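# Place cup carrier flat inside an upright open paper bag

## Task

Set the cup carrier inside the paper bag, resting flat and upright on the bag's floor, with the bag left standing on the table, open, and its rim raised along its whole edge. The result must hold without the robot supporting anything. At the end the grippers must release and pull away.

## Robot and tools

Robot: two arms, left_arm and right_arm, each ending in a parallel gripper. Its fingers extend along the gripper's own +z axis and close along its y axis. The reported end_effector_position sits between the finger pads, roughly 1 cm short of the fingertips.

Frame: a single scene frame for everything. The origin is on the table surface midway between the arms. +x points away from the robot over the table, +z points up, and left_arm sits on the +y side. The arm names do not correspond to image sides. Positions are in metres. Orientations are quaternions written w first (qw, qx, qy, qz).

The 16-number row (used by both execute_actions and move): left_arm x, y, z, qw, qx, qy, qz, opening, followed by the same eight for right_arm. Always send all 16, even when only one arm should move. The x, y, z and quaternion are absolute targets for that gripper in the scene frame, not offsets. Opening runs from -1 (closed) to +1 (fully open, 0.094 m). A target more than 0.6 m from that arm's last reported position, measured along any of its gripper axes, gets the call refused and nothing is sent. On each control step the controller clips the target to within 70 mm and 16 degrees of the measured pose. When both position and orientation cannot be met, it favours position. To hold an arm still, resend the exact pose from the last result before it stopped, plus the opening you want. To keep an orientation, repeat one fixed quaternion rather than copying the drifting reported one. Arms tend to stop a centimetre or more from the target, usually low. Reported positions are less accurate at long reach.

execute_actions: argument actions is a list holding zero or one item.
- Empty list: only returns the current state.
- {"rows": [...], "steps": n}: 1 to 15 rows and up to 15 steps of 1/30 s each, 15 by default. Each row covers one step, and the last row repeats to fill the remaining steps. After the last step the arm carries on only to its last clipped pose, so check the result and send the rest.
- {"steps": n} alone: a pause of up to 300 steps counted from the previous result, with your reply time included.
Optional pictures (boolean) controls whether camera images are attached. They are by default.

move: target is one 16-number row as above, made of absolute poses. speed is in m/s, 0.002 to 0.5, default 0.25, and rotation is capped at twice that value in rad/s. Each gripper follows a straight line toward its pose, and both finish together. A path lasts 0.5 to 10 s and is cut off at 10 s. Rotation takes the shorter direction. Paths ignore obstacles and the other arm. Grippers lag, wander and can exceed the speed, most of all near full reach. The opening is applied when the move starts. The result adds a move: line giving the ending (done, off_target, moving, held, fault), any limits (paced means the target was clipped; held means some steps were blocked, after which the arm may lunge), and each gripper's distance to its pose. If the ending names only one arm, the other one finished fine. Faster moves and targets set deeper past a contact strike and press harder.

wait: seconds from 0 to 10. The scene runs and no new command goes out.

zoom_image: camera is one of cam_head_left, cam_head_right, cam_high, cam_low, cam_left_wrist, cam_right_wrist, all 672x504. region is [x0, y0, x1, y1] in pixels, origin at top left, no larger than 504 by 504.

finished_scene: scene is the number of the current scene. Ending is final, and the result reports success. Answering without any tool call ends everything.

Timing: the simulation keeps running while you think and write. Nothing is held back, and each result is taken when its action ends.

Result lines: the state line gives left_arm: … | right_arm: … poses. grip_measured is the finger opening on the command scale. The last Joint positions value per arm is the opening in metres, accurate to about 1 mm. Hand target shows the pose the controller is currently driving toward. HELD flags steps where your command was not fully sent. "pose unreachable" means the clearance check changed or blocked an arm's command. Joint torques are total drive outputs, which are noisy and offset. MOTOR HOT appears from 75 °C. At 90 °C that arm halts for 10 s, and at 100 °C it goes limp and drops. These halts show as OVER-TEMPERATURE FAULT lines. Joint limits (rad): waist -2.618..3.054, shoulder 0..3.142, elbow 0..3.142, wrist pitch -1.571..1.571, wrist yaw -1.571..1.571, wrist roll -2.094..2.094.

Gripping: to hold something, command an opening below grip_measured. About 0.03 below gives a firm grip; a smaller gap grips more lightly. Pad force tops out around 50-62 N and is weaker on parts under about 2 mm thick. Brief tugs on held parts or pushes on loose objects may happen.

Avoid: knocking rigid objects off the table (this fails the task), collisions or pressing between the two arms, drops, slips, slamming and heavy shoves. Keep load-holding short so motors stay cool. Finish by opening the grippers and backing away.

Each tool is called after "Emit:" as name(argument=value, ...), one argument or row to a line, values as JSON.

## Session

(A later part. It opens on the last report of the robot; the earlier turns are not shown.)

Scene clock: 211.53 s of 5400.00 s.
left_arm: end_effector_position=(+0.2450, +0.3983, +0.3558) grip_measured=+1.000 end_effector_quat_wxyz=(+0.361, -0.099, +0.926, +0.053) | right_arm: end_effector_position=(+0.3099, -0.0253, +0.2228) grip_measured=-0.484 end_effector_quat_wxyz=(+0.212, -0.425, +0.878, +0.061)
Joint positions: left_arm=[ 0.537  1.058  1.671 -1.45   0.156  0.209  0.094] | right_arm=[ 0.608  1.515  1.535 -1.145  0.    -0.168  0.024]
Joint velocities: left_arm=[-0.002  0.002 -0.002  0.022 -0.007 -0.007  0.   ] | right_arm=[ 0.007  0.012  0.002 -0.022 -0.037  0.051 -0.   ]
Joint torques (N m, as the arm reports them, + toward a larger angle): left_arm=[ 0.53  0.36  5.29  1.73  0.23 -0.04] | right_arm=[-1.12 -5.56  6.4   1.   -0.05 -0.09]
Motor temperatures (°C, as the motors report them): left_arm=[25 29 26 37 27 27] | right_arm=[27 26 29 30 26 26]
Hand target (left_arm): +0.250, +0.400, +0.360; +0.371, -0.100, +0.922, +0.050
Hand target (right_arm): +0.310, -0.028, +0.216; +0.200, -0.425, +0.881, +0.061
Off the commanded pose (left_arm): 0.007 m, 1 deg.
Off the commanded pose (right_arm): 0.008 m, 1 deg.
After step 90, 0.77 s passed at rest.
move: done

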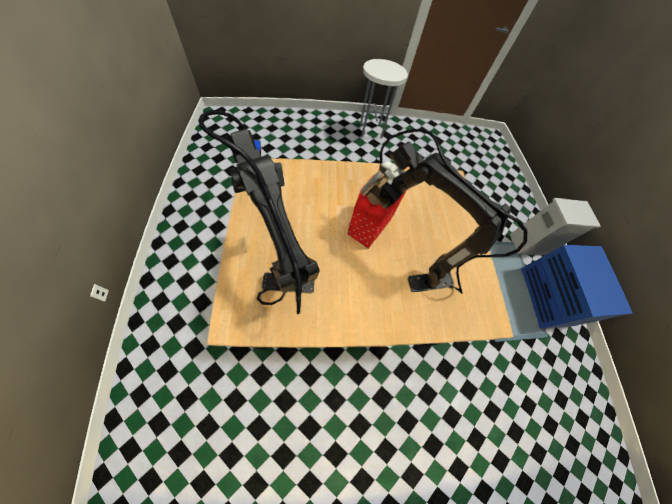

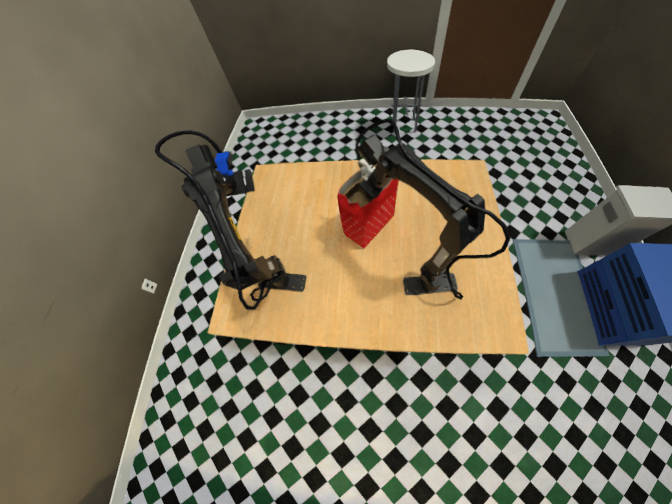

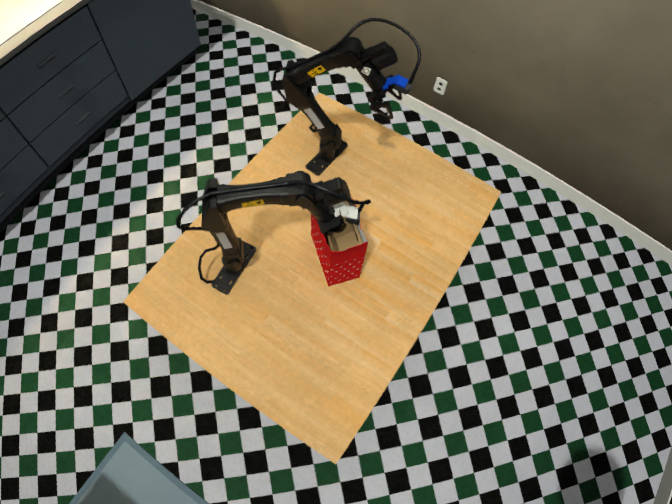

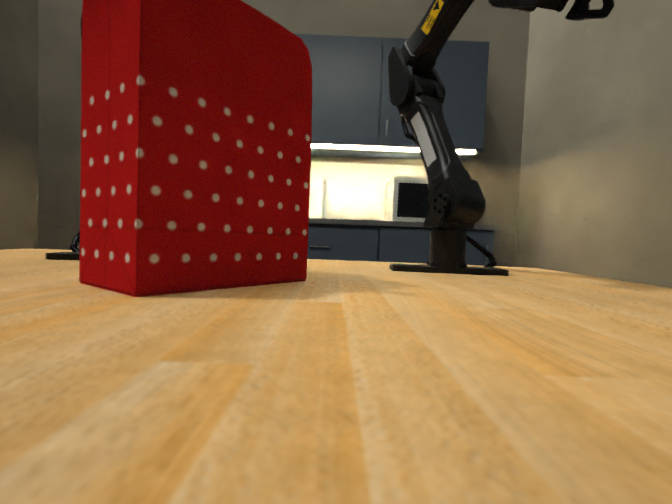

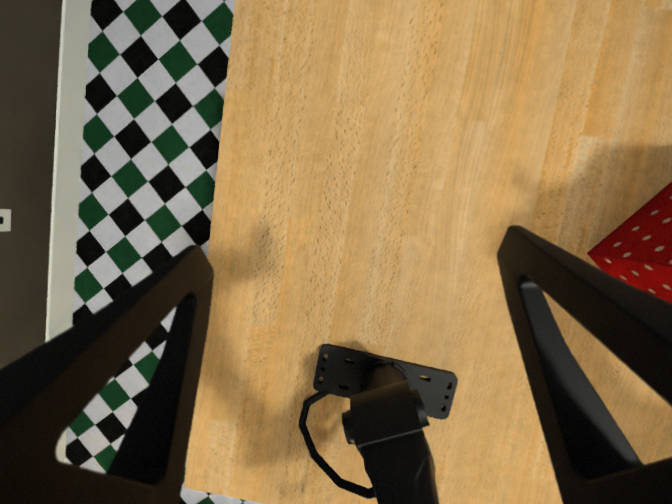

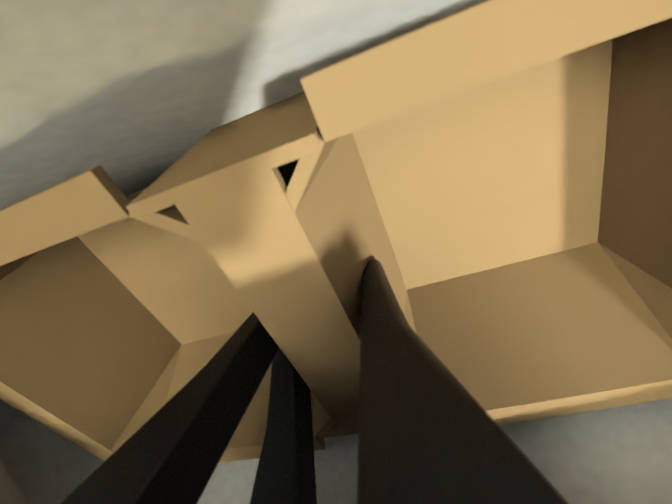

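The carrier is fully inside the rim; continuing down.

Emit:
move(
  target=[0.25,0.40,0.36,0.37,-0.1,0.92,0.05,1,0.311,-0.028,0.19,0.2,-0.425,0.88,0.075,-0.51],
  speed=0.03,
)

Emit:
zoom_image(
  camera="cam_high",
  region=[270,160,410,300],
)

Emit:
zoom_image(
  camera="cam_head_right",
  region=[310,130,440,260],
)

Scene clock: 216.43 s of 5400.00 s.
left_arm: end_effector_position=(+0.2450, +0.3983, +0.3558) grip_measured=+1.000 end_effector_quat_wxyz=(+0.361, -0.099, +0.926, +0.053) | right_arm: end_effector_position=(+0.3064, -0.0284, +0.1860) grip_measured=-0.484 end_effector_quat_wxyz=(+0.186, -0.428, +0.882, +0.068)
Joint positions: left_arm=[ 0.537  1.058  1.671 -1.45   0.156  0.209  0.094] | right_arm=[ 0.59   1.515  1.406 -1.064 -0.034 -0.18   0.024]
Joint velocities: left_arm=[-0.002 -0.012 -0.022  0.051  0.007 -0.022  0.   ] | right_arm=[ 0.022  0.002  0.007  0.051 -0.022  0.007 -0.001]
Joint torques (N m, as the arm reports them, + toward a larger angle): left_arm=[ 0.7   0.25  5.34  1.7   0.24 -0.05] | right_arm=[-1.11 -7.87  6.57  1.21 -0.09 -0.05]
Motor temperatures (°C, as the motors report them): left_arm=[25 29 26 37 27 27] | right_arm=[27 26 29 30 26 26]
Hand target (left_arm): +0.250, +0.400, +0.360; +0.371, -0.100, +0.922, +0.050
Hand target (right_arm): +0.310, -0.028, +0.190; +0.200, -0.425, +0.880, +0.075
Off the commanded pose (left_arm): 0.007 m, 1 deg.
Off the commanded pose (right_arm): 0.006 m, 2 deg.
After step 90, 0.53 s passed at rest.
move: done

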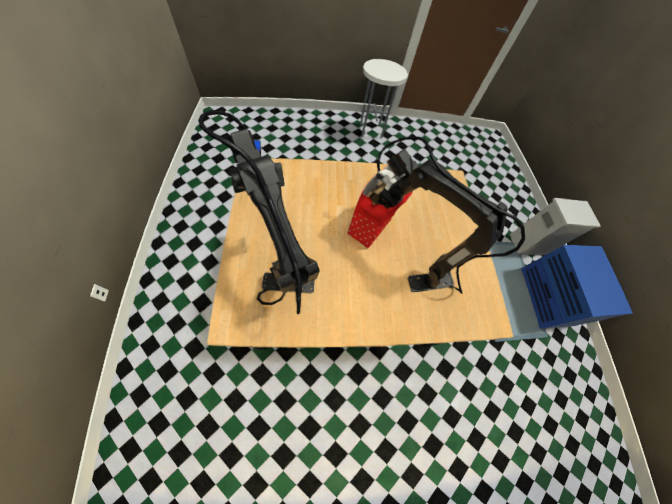

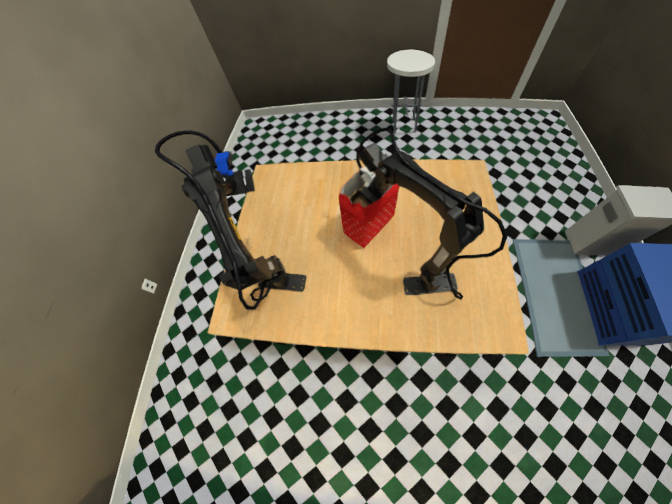

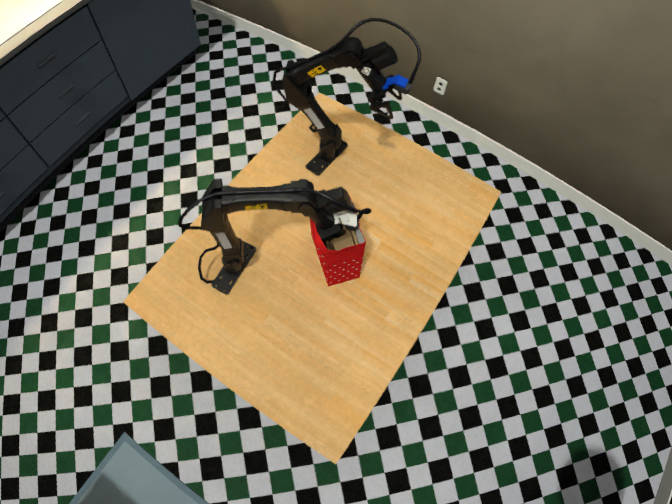

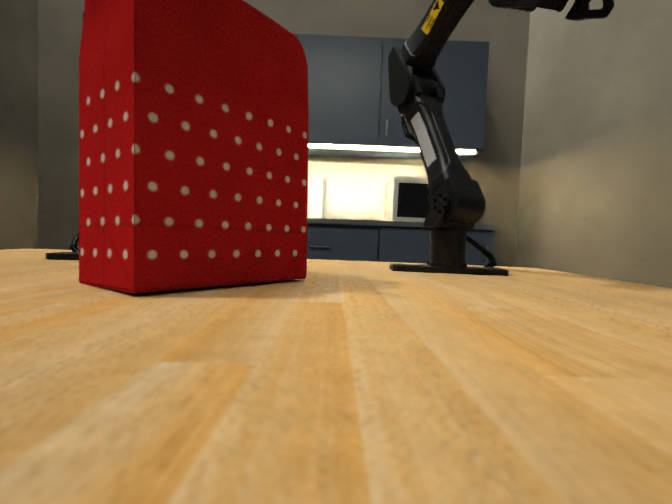

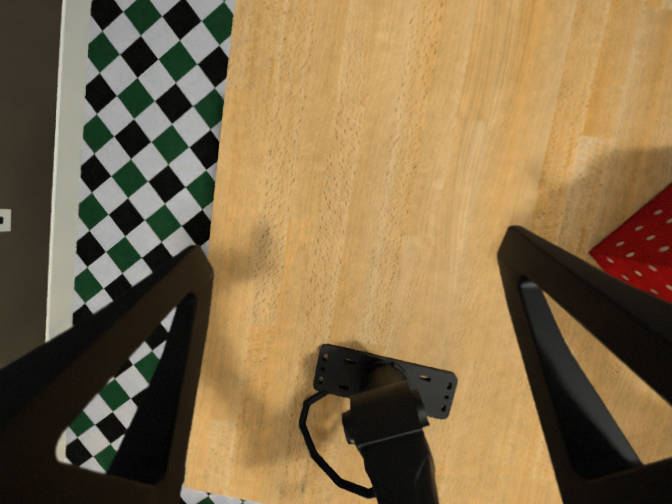

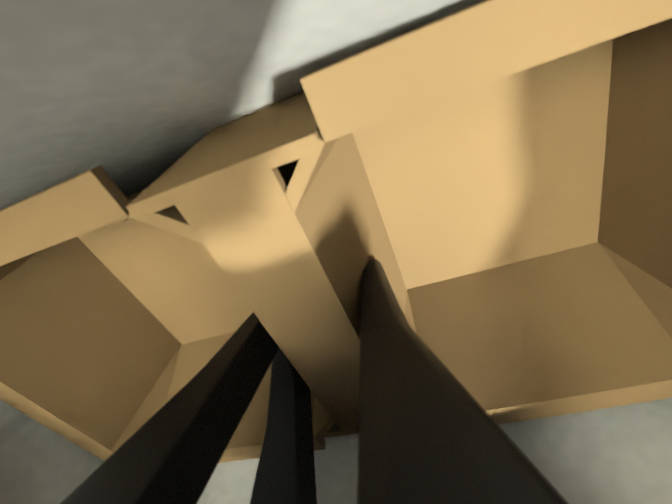

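Region (270, 160, 410, 300) of cam_high's 672x504 image, scaled by 3.600, with more detail than that image has.

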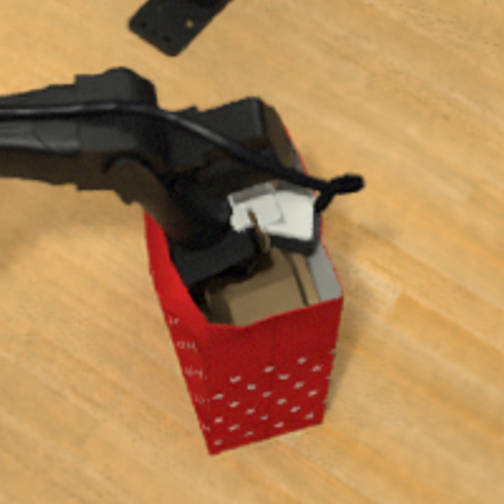

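Region (310, 130, 440, 260) of cam_head_right's 672x504 image, scaled by 3.877, with more detail than that image has.

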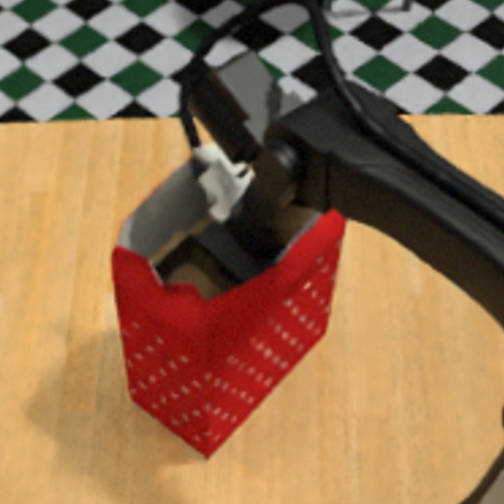

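Emit:
move(
  target=[0.25,0.40,0.36,0.37,-0.1,0.92,0.05,1,0.311,-0.026,0.158,0.165,-0.425,0.887,0.072,-0.51],
  speed=0.03,
)

Emit:
zoom_image(
  camera="cam_high",
  region=[270,160,410,300],
)

Emit:
zoom_image(
  camera="cam_head_right",
  region=[310,130,440,260],
)

Scene clock: 223.63 s of 5400.00 s.
left_arm: end_effector_position=(+0.2450, +0.3983, +0.3558) grip_measured=+1.000 end_effector_quat_wxyz=(+0.361, -0.099, +0.926, +0.053) | right_arm: end_effector_position=(+0.3054, -0.0265, +0.1624) grip_measured=-0.484 end_effector_quat_wxyz=(+0.163, -0.430, +0.885, +0.068)
Joint positions: left_arm=[ 0.537  1.058  1.671 -1.45   0.156  0.209  0.094] | right_arm=[ 0.59   1.548  1.359 -1.028 -0.046 -0.18   0.024]
Joint velocities: left_arm=[ 0.007 -0.007  0.002  0.022  0.022  0.051  0.   ] | right_arm=[-0.007  0.007 -0.032 -0.022 -0.022  0.022  0.   ]
Joint torques (N m, as the arm reports them, + toward a larger angle): left_arm=[ 0.64  0.37  5.29  1.69  0.23 -0.04] | right_arm=[-1.23 -6.1   6.5   1.1  -0.11 -0.01]
Motor temperatures (°C, as the motors report them): left_arm=[25 29 26 37 27 27] | right_arm=[27 26 29 30 26 26]
Hand target (left_arm): +0.250, +0.400, +0.360; +0.371, -0.100, +0.922, +0.050
Hand target (right_arm): +0.310, -0.026, +0.158; +0.165, -0.425, +0.887, +0.072
Off the commanded pose (left_arm): 0.007 m, 1 deg.
Off the commanded pose (right_arm): 0.007 m, 1 deg.
After step 90, 2.97 s passed at rest.
move: done

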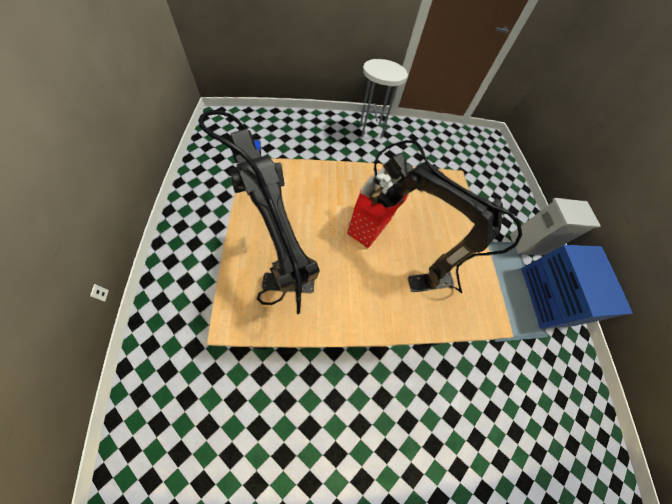

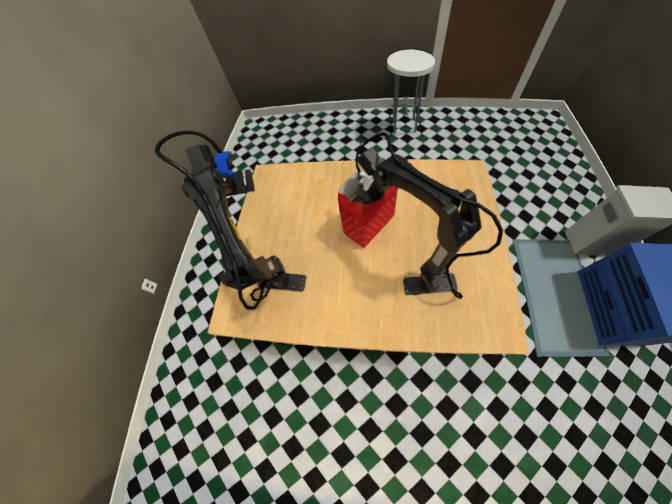

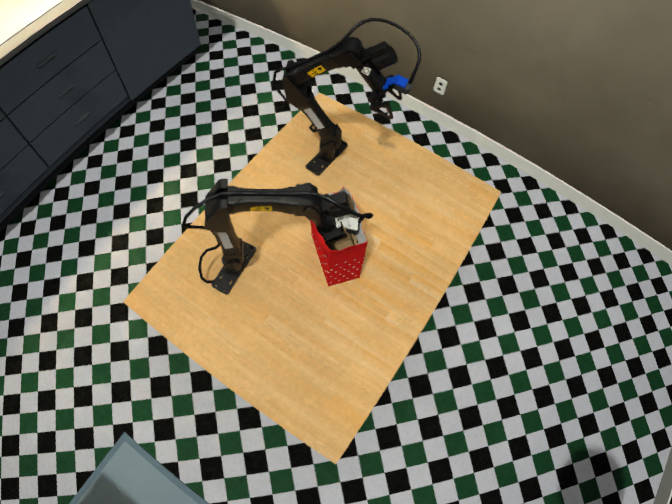

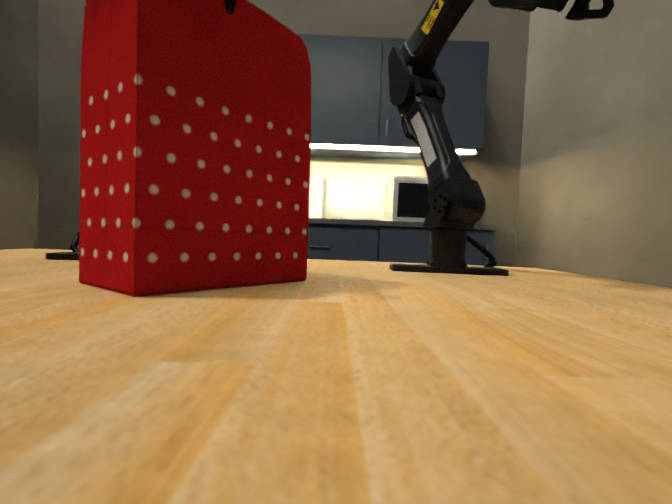

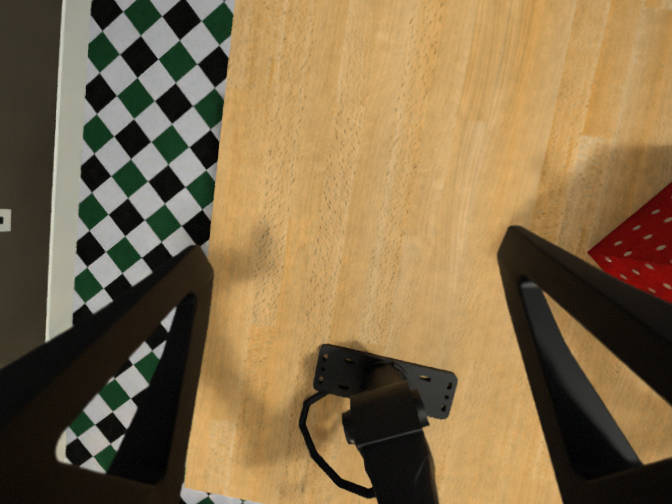

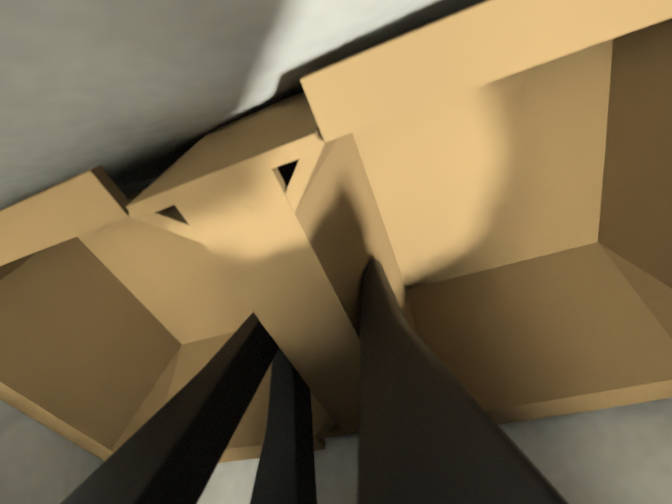

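Region (270, 160, 410, 300) of cam_high's 672x504 image, scaled by 3.600, with more detail than that image has.

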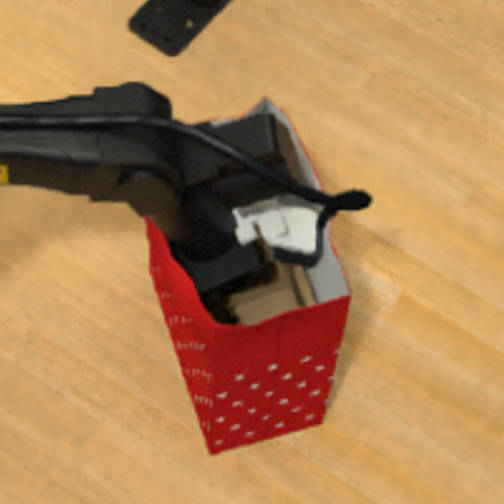

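Region (310, 130, 440, 260) of cam_head_right's 672x504 image, scaled by 3.877, with more detail than that image has.

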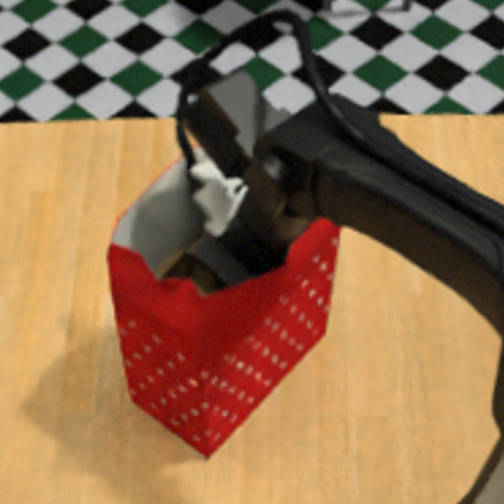

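Emit:
move(
  target=[0.25,0.40,0.36,0.37,-0.1,0.92,0.05,1,0.309,-0.028,0.122,0.105,-0.43,0.895,0.05,-0.51],
  speed=0.03,
)

Emit:
zoom_image(
  camera="cam_high",
  region=[270,160,410,300],
)

Emit:
zoom_image(
  camera="cam_head_right",
  region=[310,130,440,260],
)

Scene clock: 230.07 s of 5400.00 s.
left_arm: end_effector_position=(+0.2450, +0.3983, +0.3558) grip_measured=+1.000 end_effector_quat_wxyz=(+0.361, -0.099, +0.926, +0.053) | right_arm: end_effector_position=(+0.3076, -0.0244, +0.1271) grip_measured=-0.484 end_effector_quat_wxyz=(+0.113, -0.433, +0.893, +0.055)
Joint positions: left_arm=[ 0.537  1.058  1.671 -1.45   0.156  0.209  0.094] | right_arm=[ 0.59   1.654  1.359 -1.027 -0.046 -0.18   0.024]
Joint velocities: left_arm=[-0.002 -0.007 -0.007 -0.051 -0.095  0.037  0.   ] | right_arm=[ 0.002 -0.012 -0.007 -0.051 -0.051 -0.037  0.001]
Joint torques (N m, as the arm reports them, + toward a larger angle): left_arm=[ 0.58  0.34  5.38  1.69  0.25 -0.05] | right_arm=[-0.66 -6.91  7.05  0.62  0.04 -0.01]
Motor temperatures (°C, as the motors report them): left_arm=[25 29 26 37 27 27] | right_arm=[27 26 29 30 26 26]
Hand target (left_arm): +0.250, +0.400, +0.360; +0.371, -0.100, +0.922, +0.050
Hand target (right_arm): +0.308, -0.028, +0.122; +0.105, -0.429, +0.896, +0.050
Off the commanded pose (left_arm): 0.007 m, 1 deg.
Off the commanded pose (right_arm): 0.006 m, 1 deg.
After step 90, 1.10 s passed at rest.
move: done

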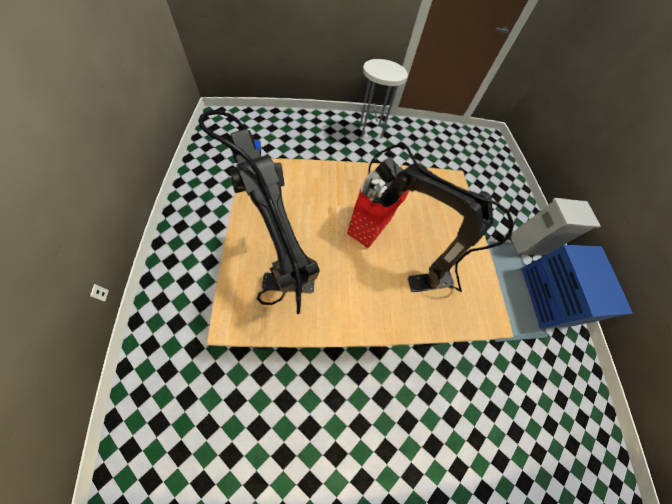

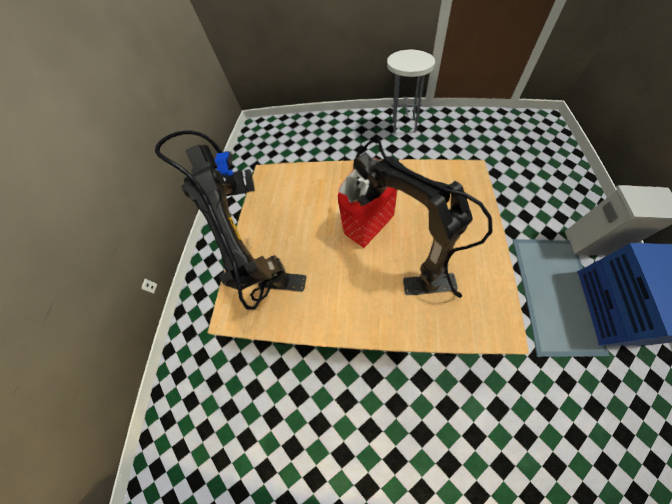

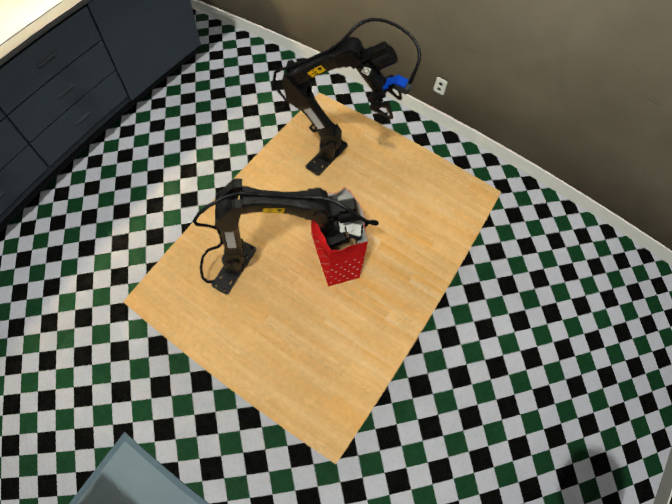

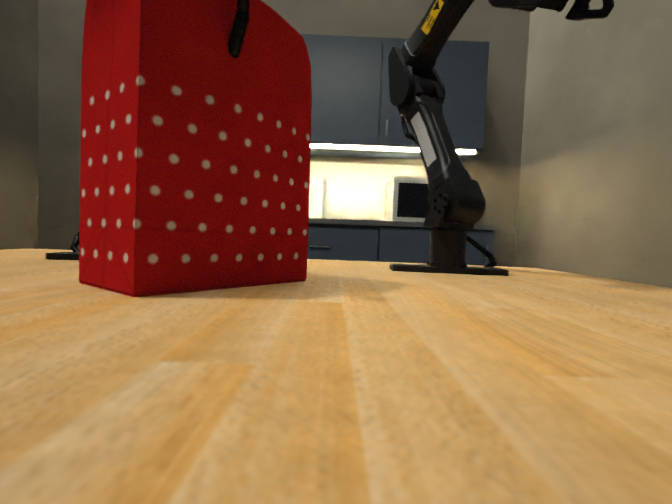

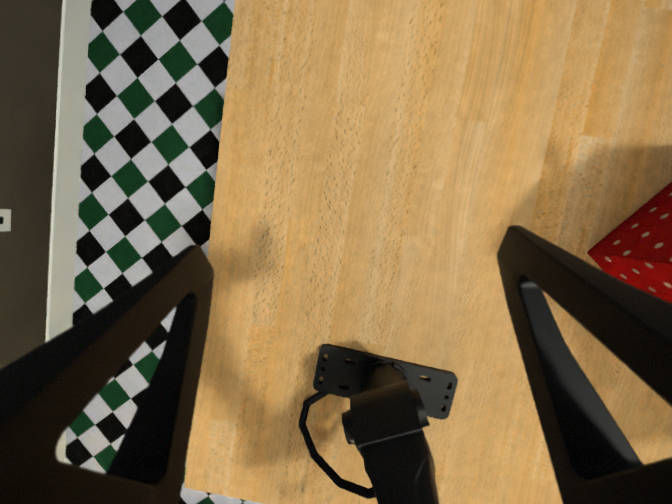

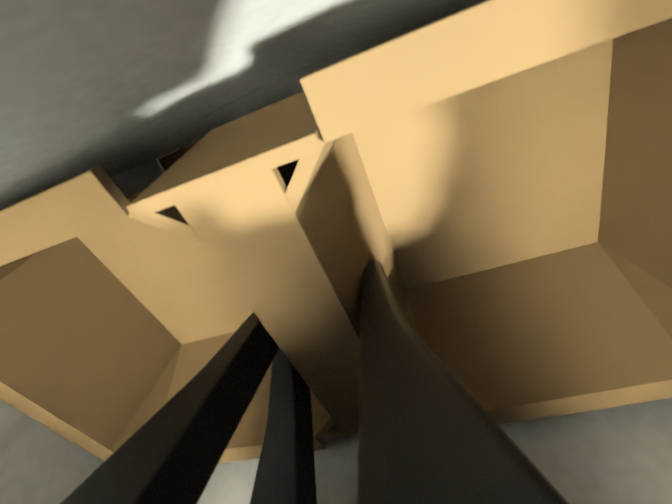

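Region (270, 160, 410, 300) of cam_high's 672x504 image, scaled by 3.600, with more detail than that image has.

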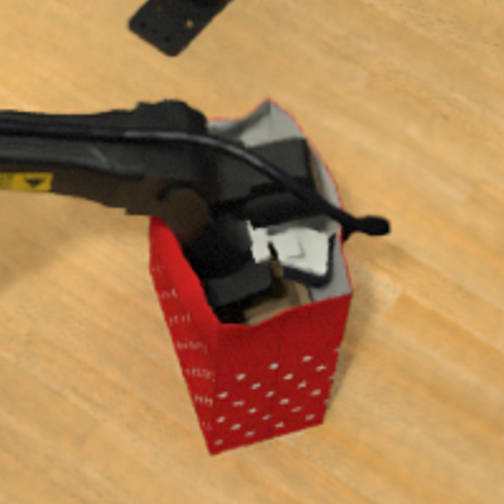

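Region (310, 130, 440, 260) of cam_head_right's 672x504 image, scaled by 3.877, with more detail than that image has.

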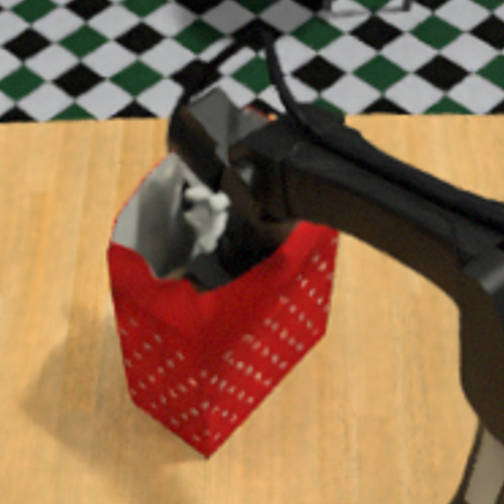

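Emit:
move(
  target=[0.25,0.40,0.36,0.37,-0.1,0.92,0.05,1,0.309,-0.028,0.097,0.09,-0.43,0.897,0.043,-0.51],
  speed=0.03,
)

Emit:
zoom_image(
  camera="cam_high",
  region=[270,160,410,300],
)

Emit:
zoom_image(
  camera="cam_head_right",
  region=[310,130,440,260],
)

Scene clock: 234.93 s of 5400.00 s.
left_arm: end_effector_position=(+0.2450, +0.3983, +0.3558) grip_measured=+1.000 end_effector_quat_wxyz=(+0.361, -0.099, +0.926, +0.053) | right_arm: end_effector_position=(+0.3041, -0.0276, +0.1023) grip_measured=-0.484 end_effector_quat_wxyz=(+0.087, -0.433, +0.896, +0.047)
Joint positions: left_arm=[ 0.537  1.058  1.671 -1.45   0.156  0.209  0.094] | right_arm=[ 0.59   1.695  1.318 -1.    -0.045 -0.18   0.024]
Joint velocities: left_arm=[ 0.002  0.007  0.007 -0.022 -0.022  0.007  0.   ] | right_arm=[ 0.002  0.007 -0.002 -0.007 -0.081  0.037 -0.   ]
Joint torques (N m, as the arm reports them, + toward a larger angle): left_arm=[ 0.67  0.33  5.43  1.69  0.25 -0.06] | right_arm=[-0.43 -7.11  6.27  0.82  0.09  0.02]
Motor temperatures (°C, as the motors report them): left_arm=[25 29 26 37 27 27] | right_arm=[27 27 29 30 26 26]
Hand target (left_arm): +0.250, +0.400, +0.360; +0.371, -0.100, +0.922, +0.050
Hand target (right_arm): +0.309, -0.028, +0.097; +0.090, -0.430, +0.897, +0.043
Off the commanded pose (left_arm): 0.007 m, 1 deg.
Off the commanded pose (right_arm): 0.007 m, 1 deg.
After step 90, 0.57 s passed at rest.
move: done

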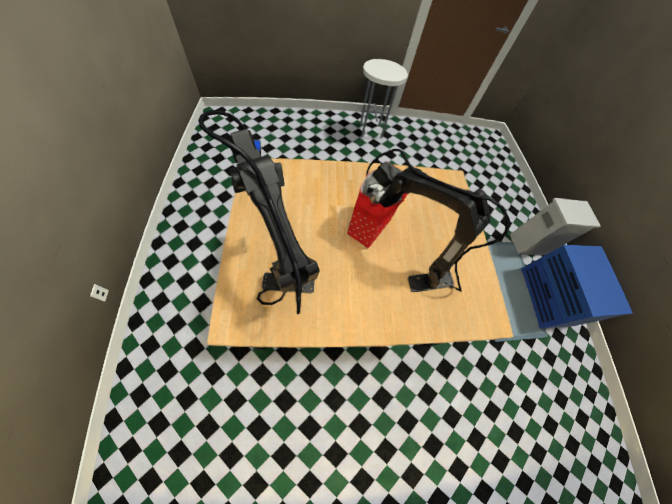

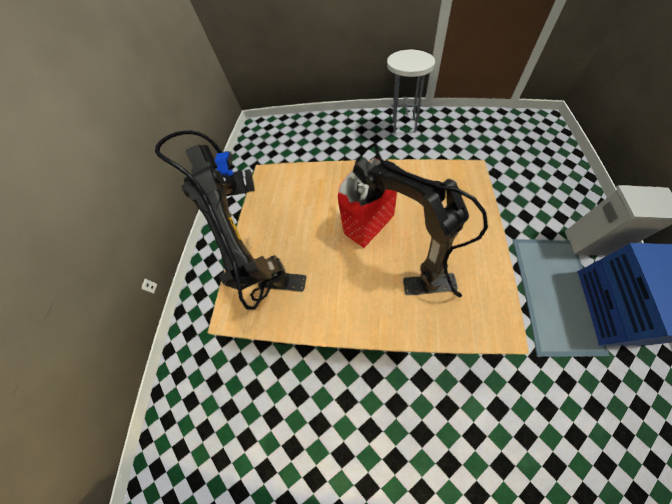

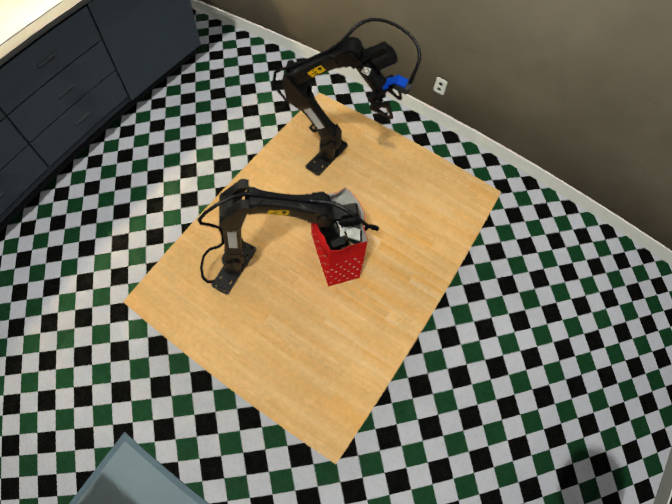

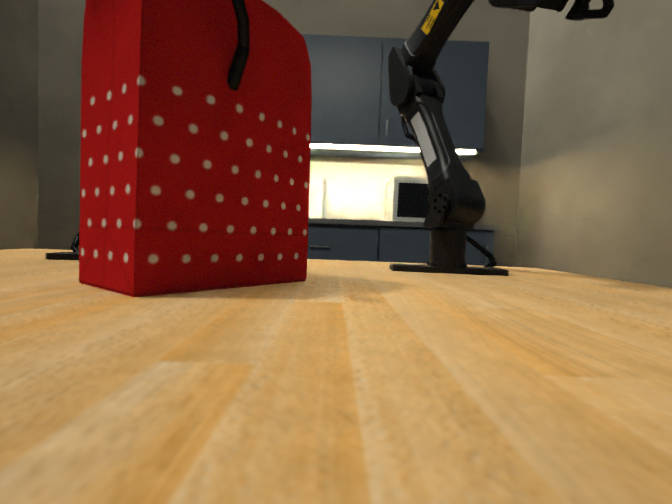

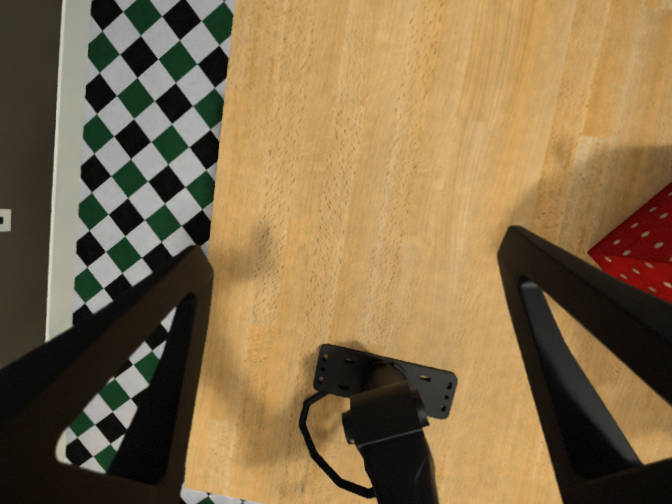

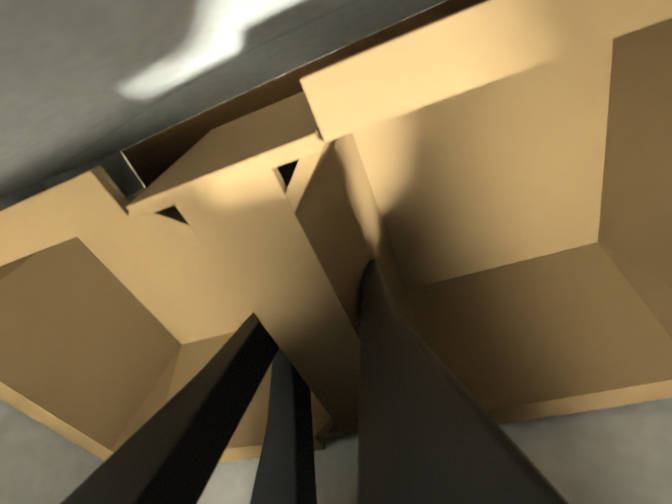

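Region (270, 160, 410, 300) of cam_high's 672x504 image, scaled by 3.600, with more detail than that image has.

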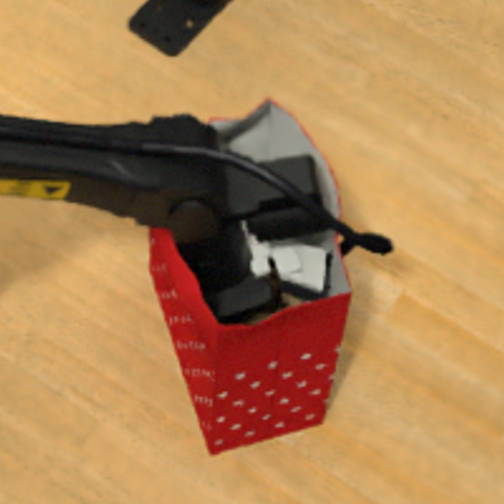

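Region (310, 130, 440, 260) of cam_head_right's 672x504 image, scaled by 3.877, with more detail than that image has.

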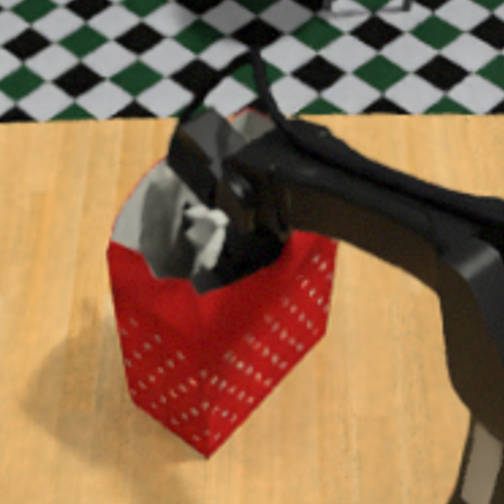

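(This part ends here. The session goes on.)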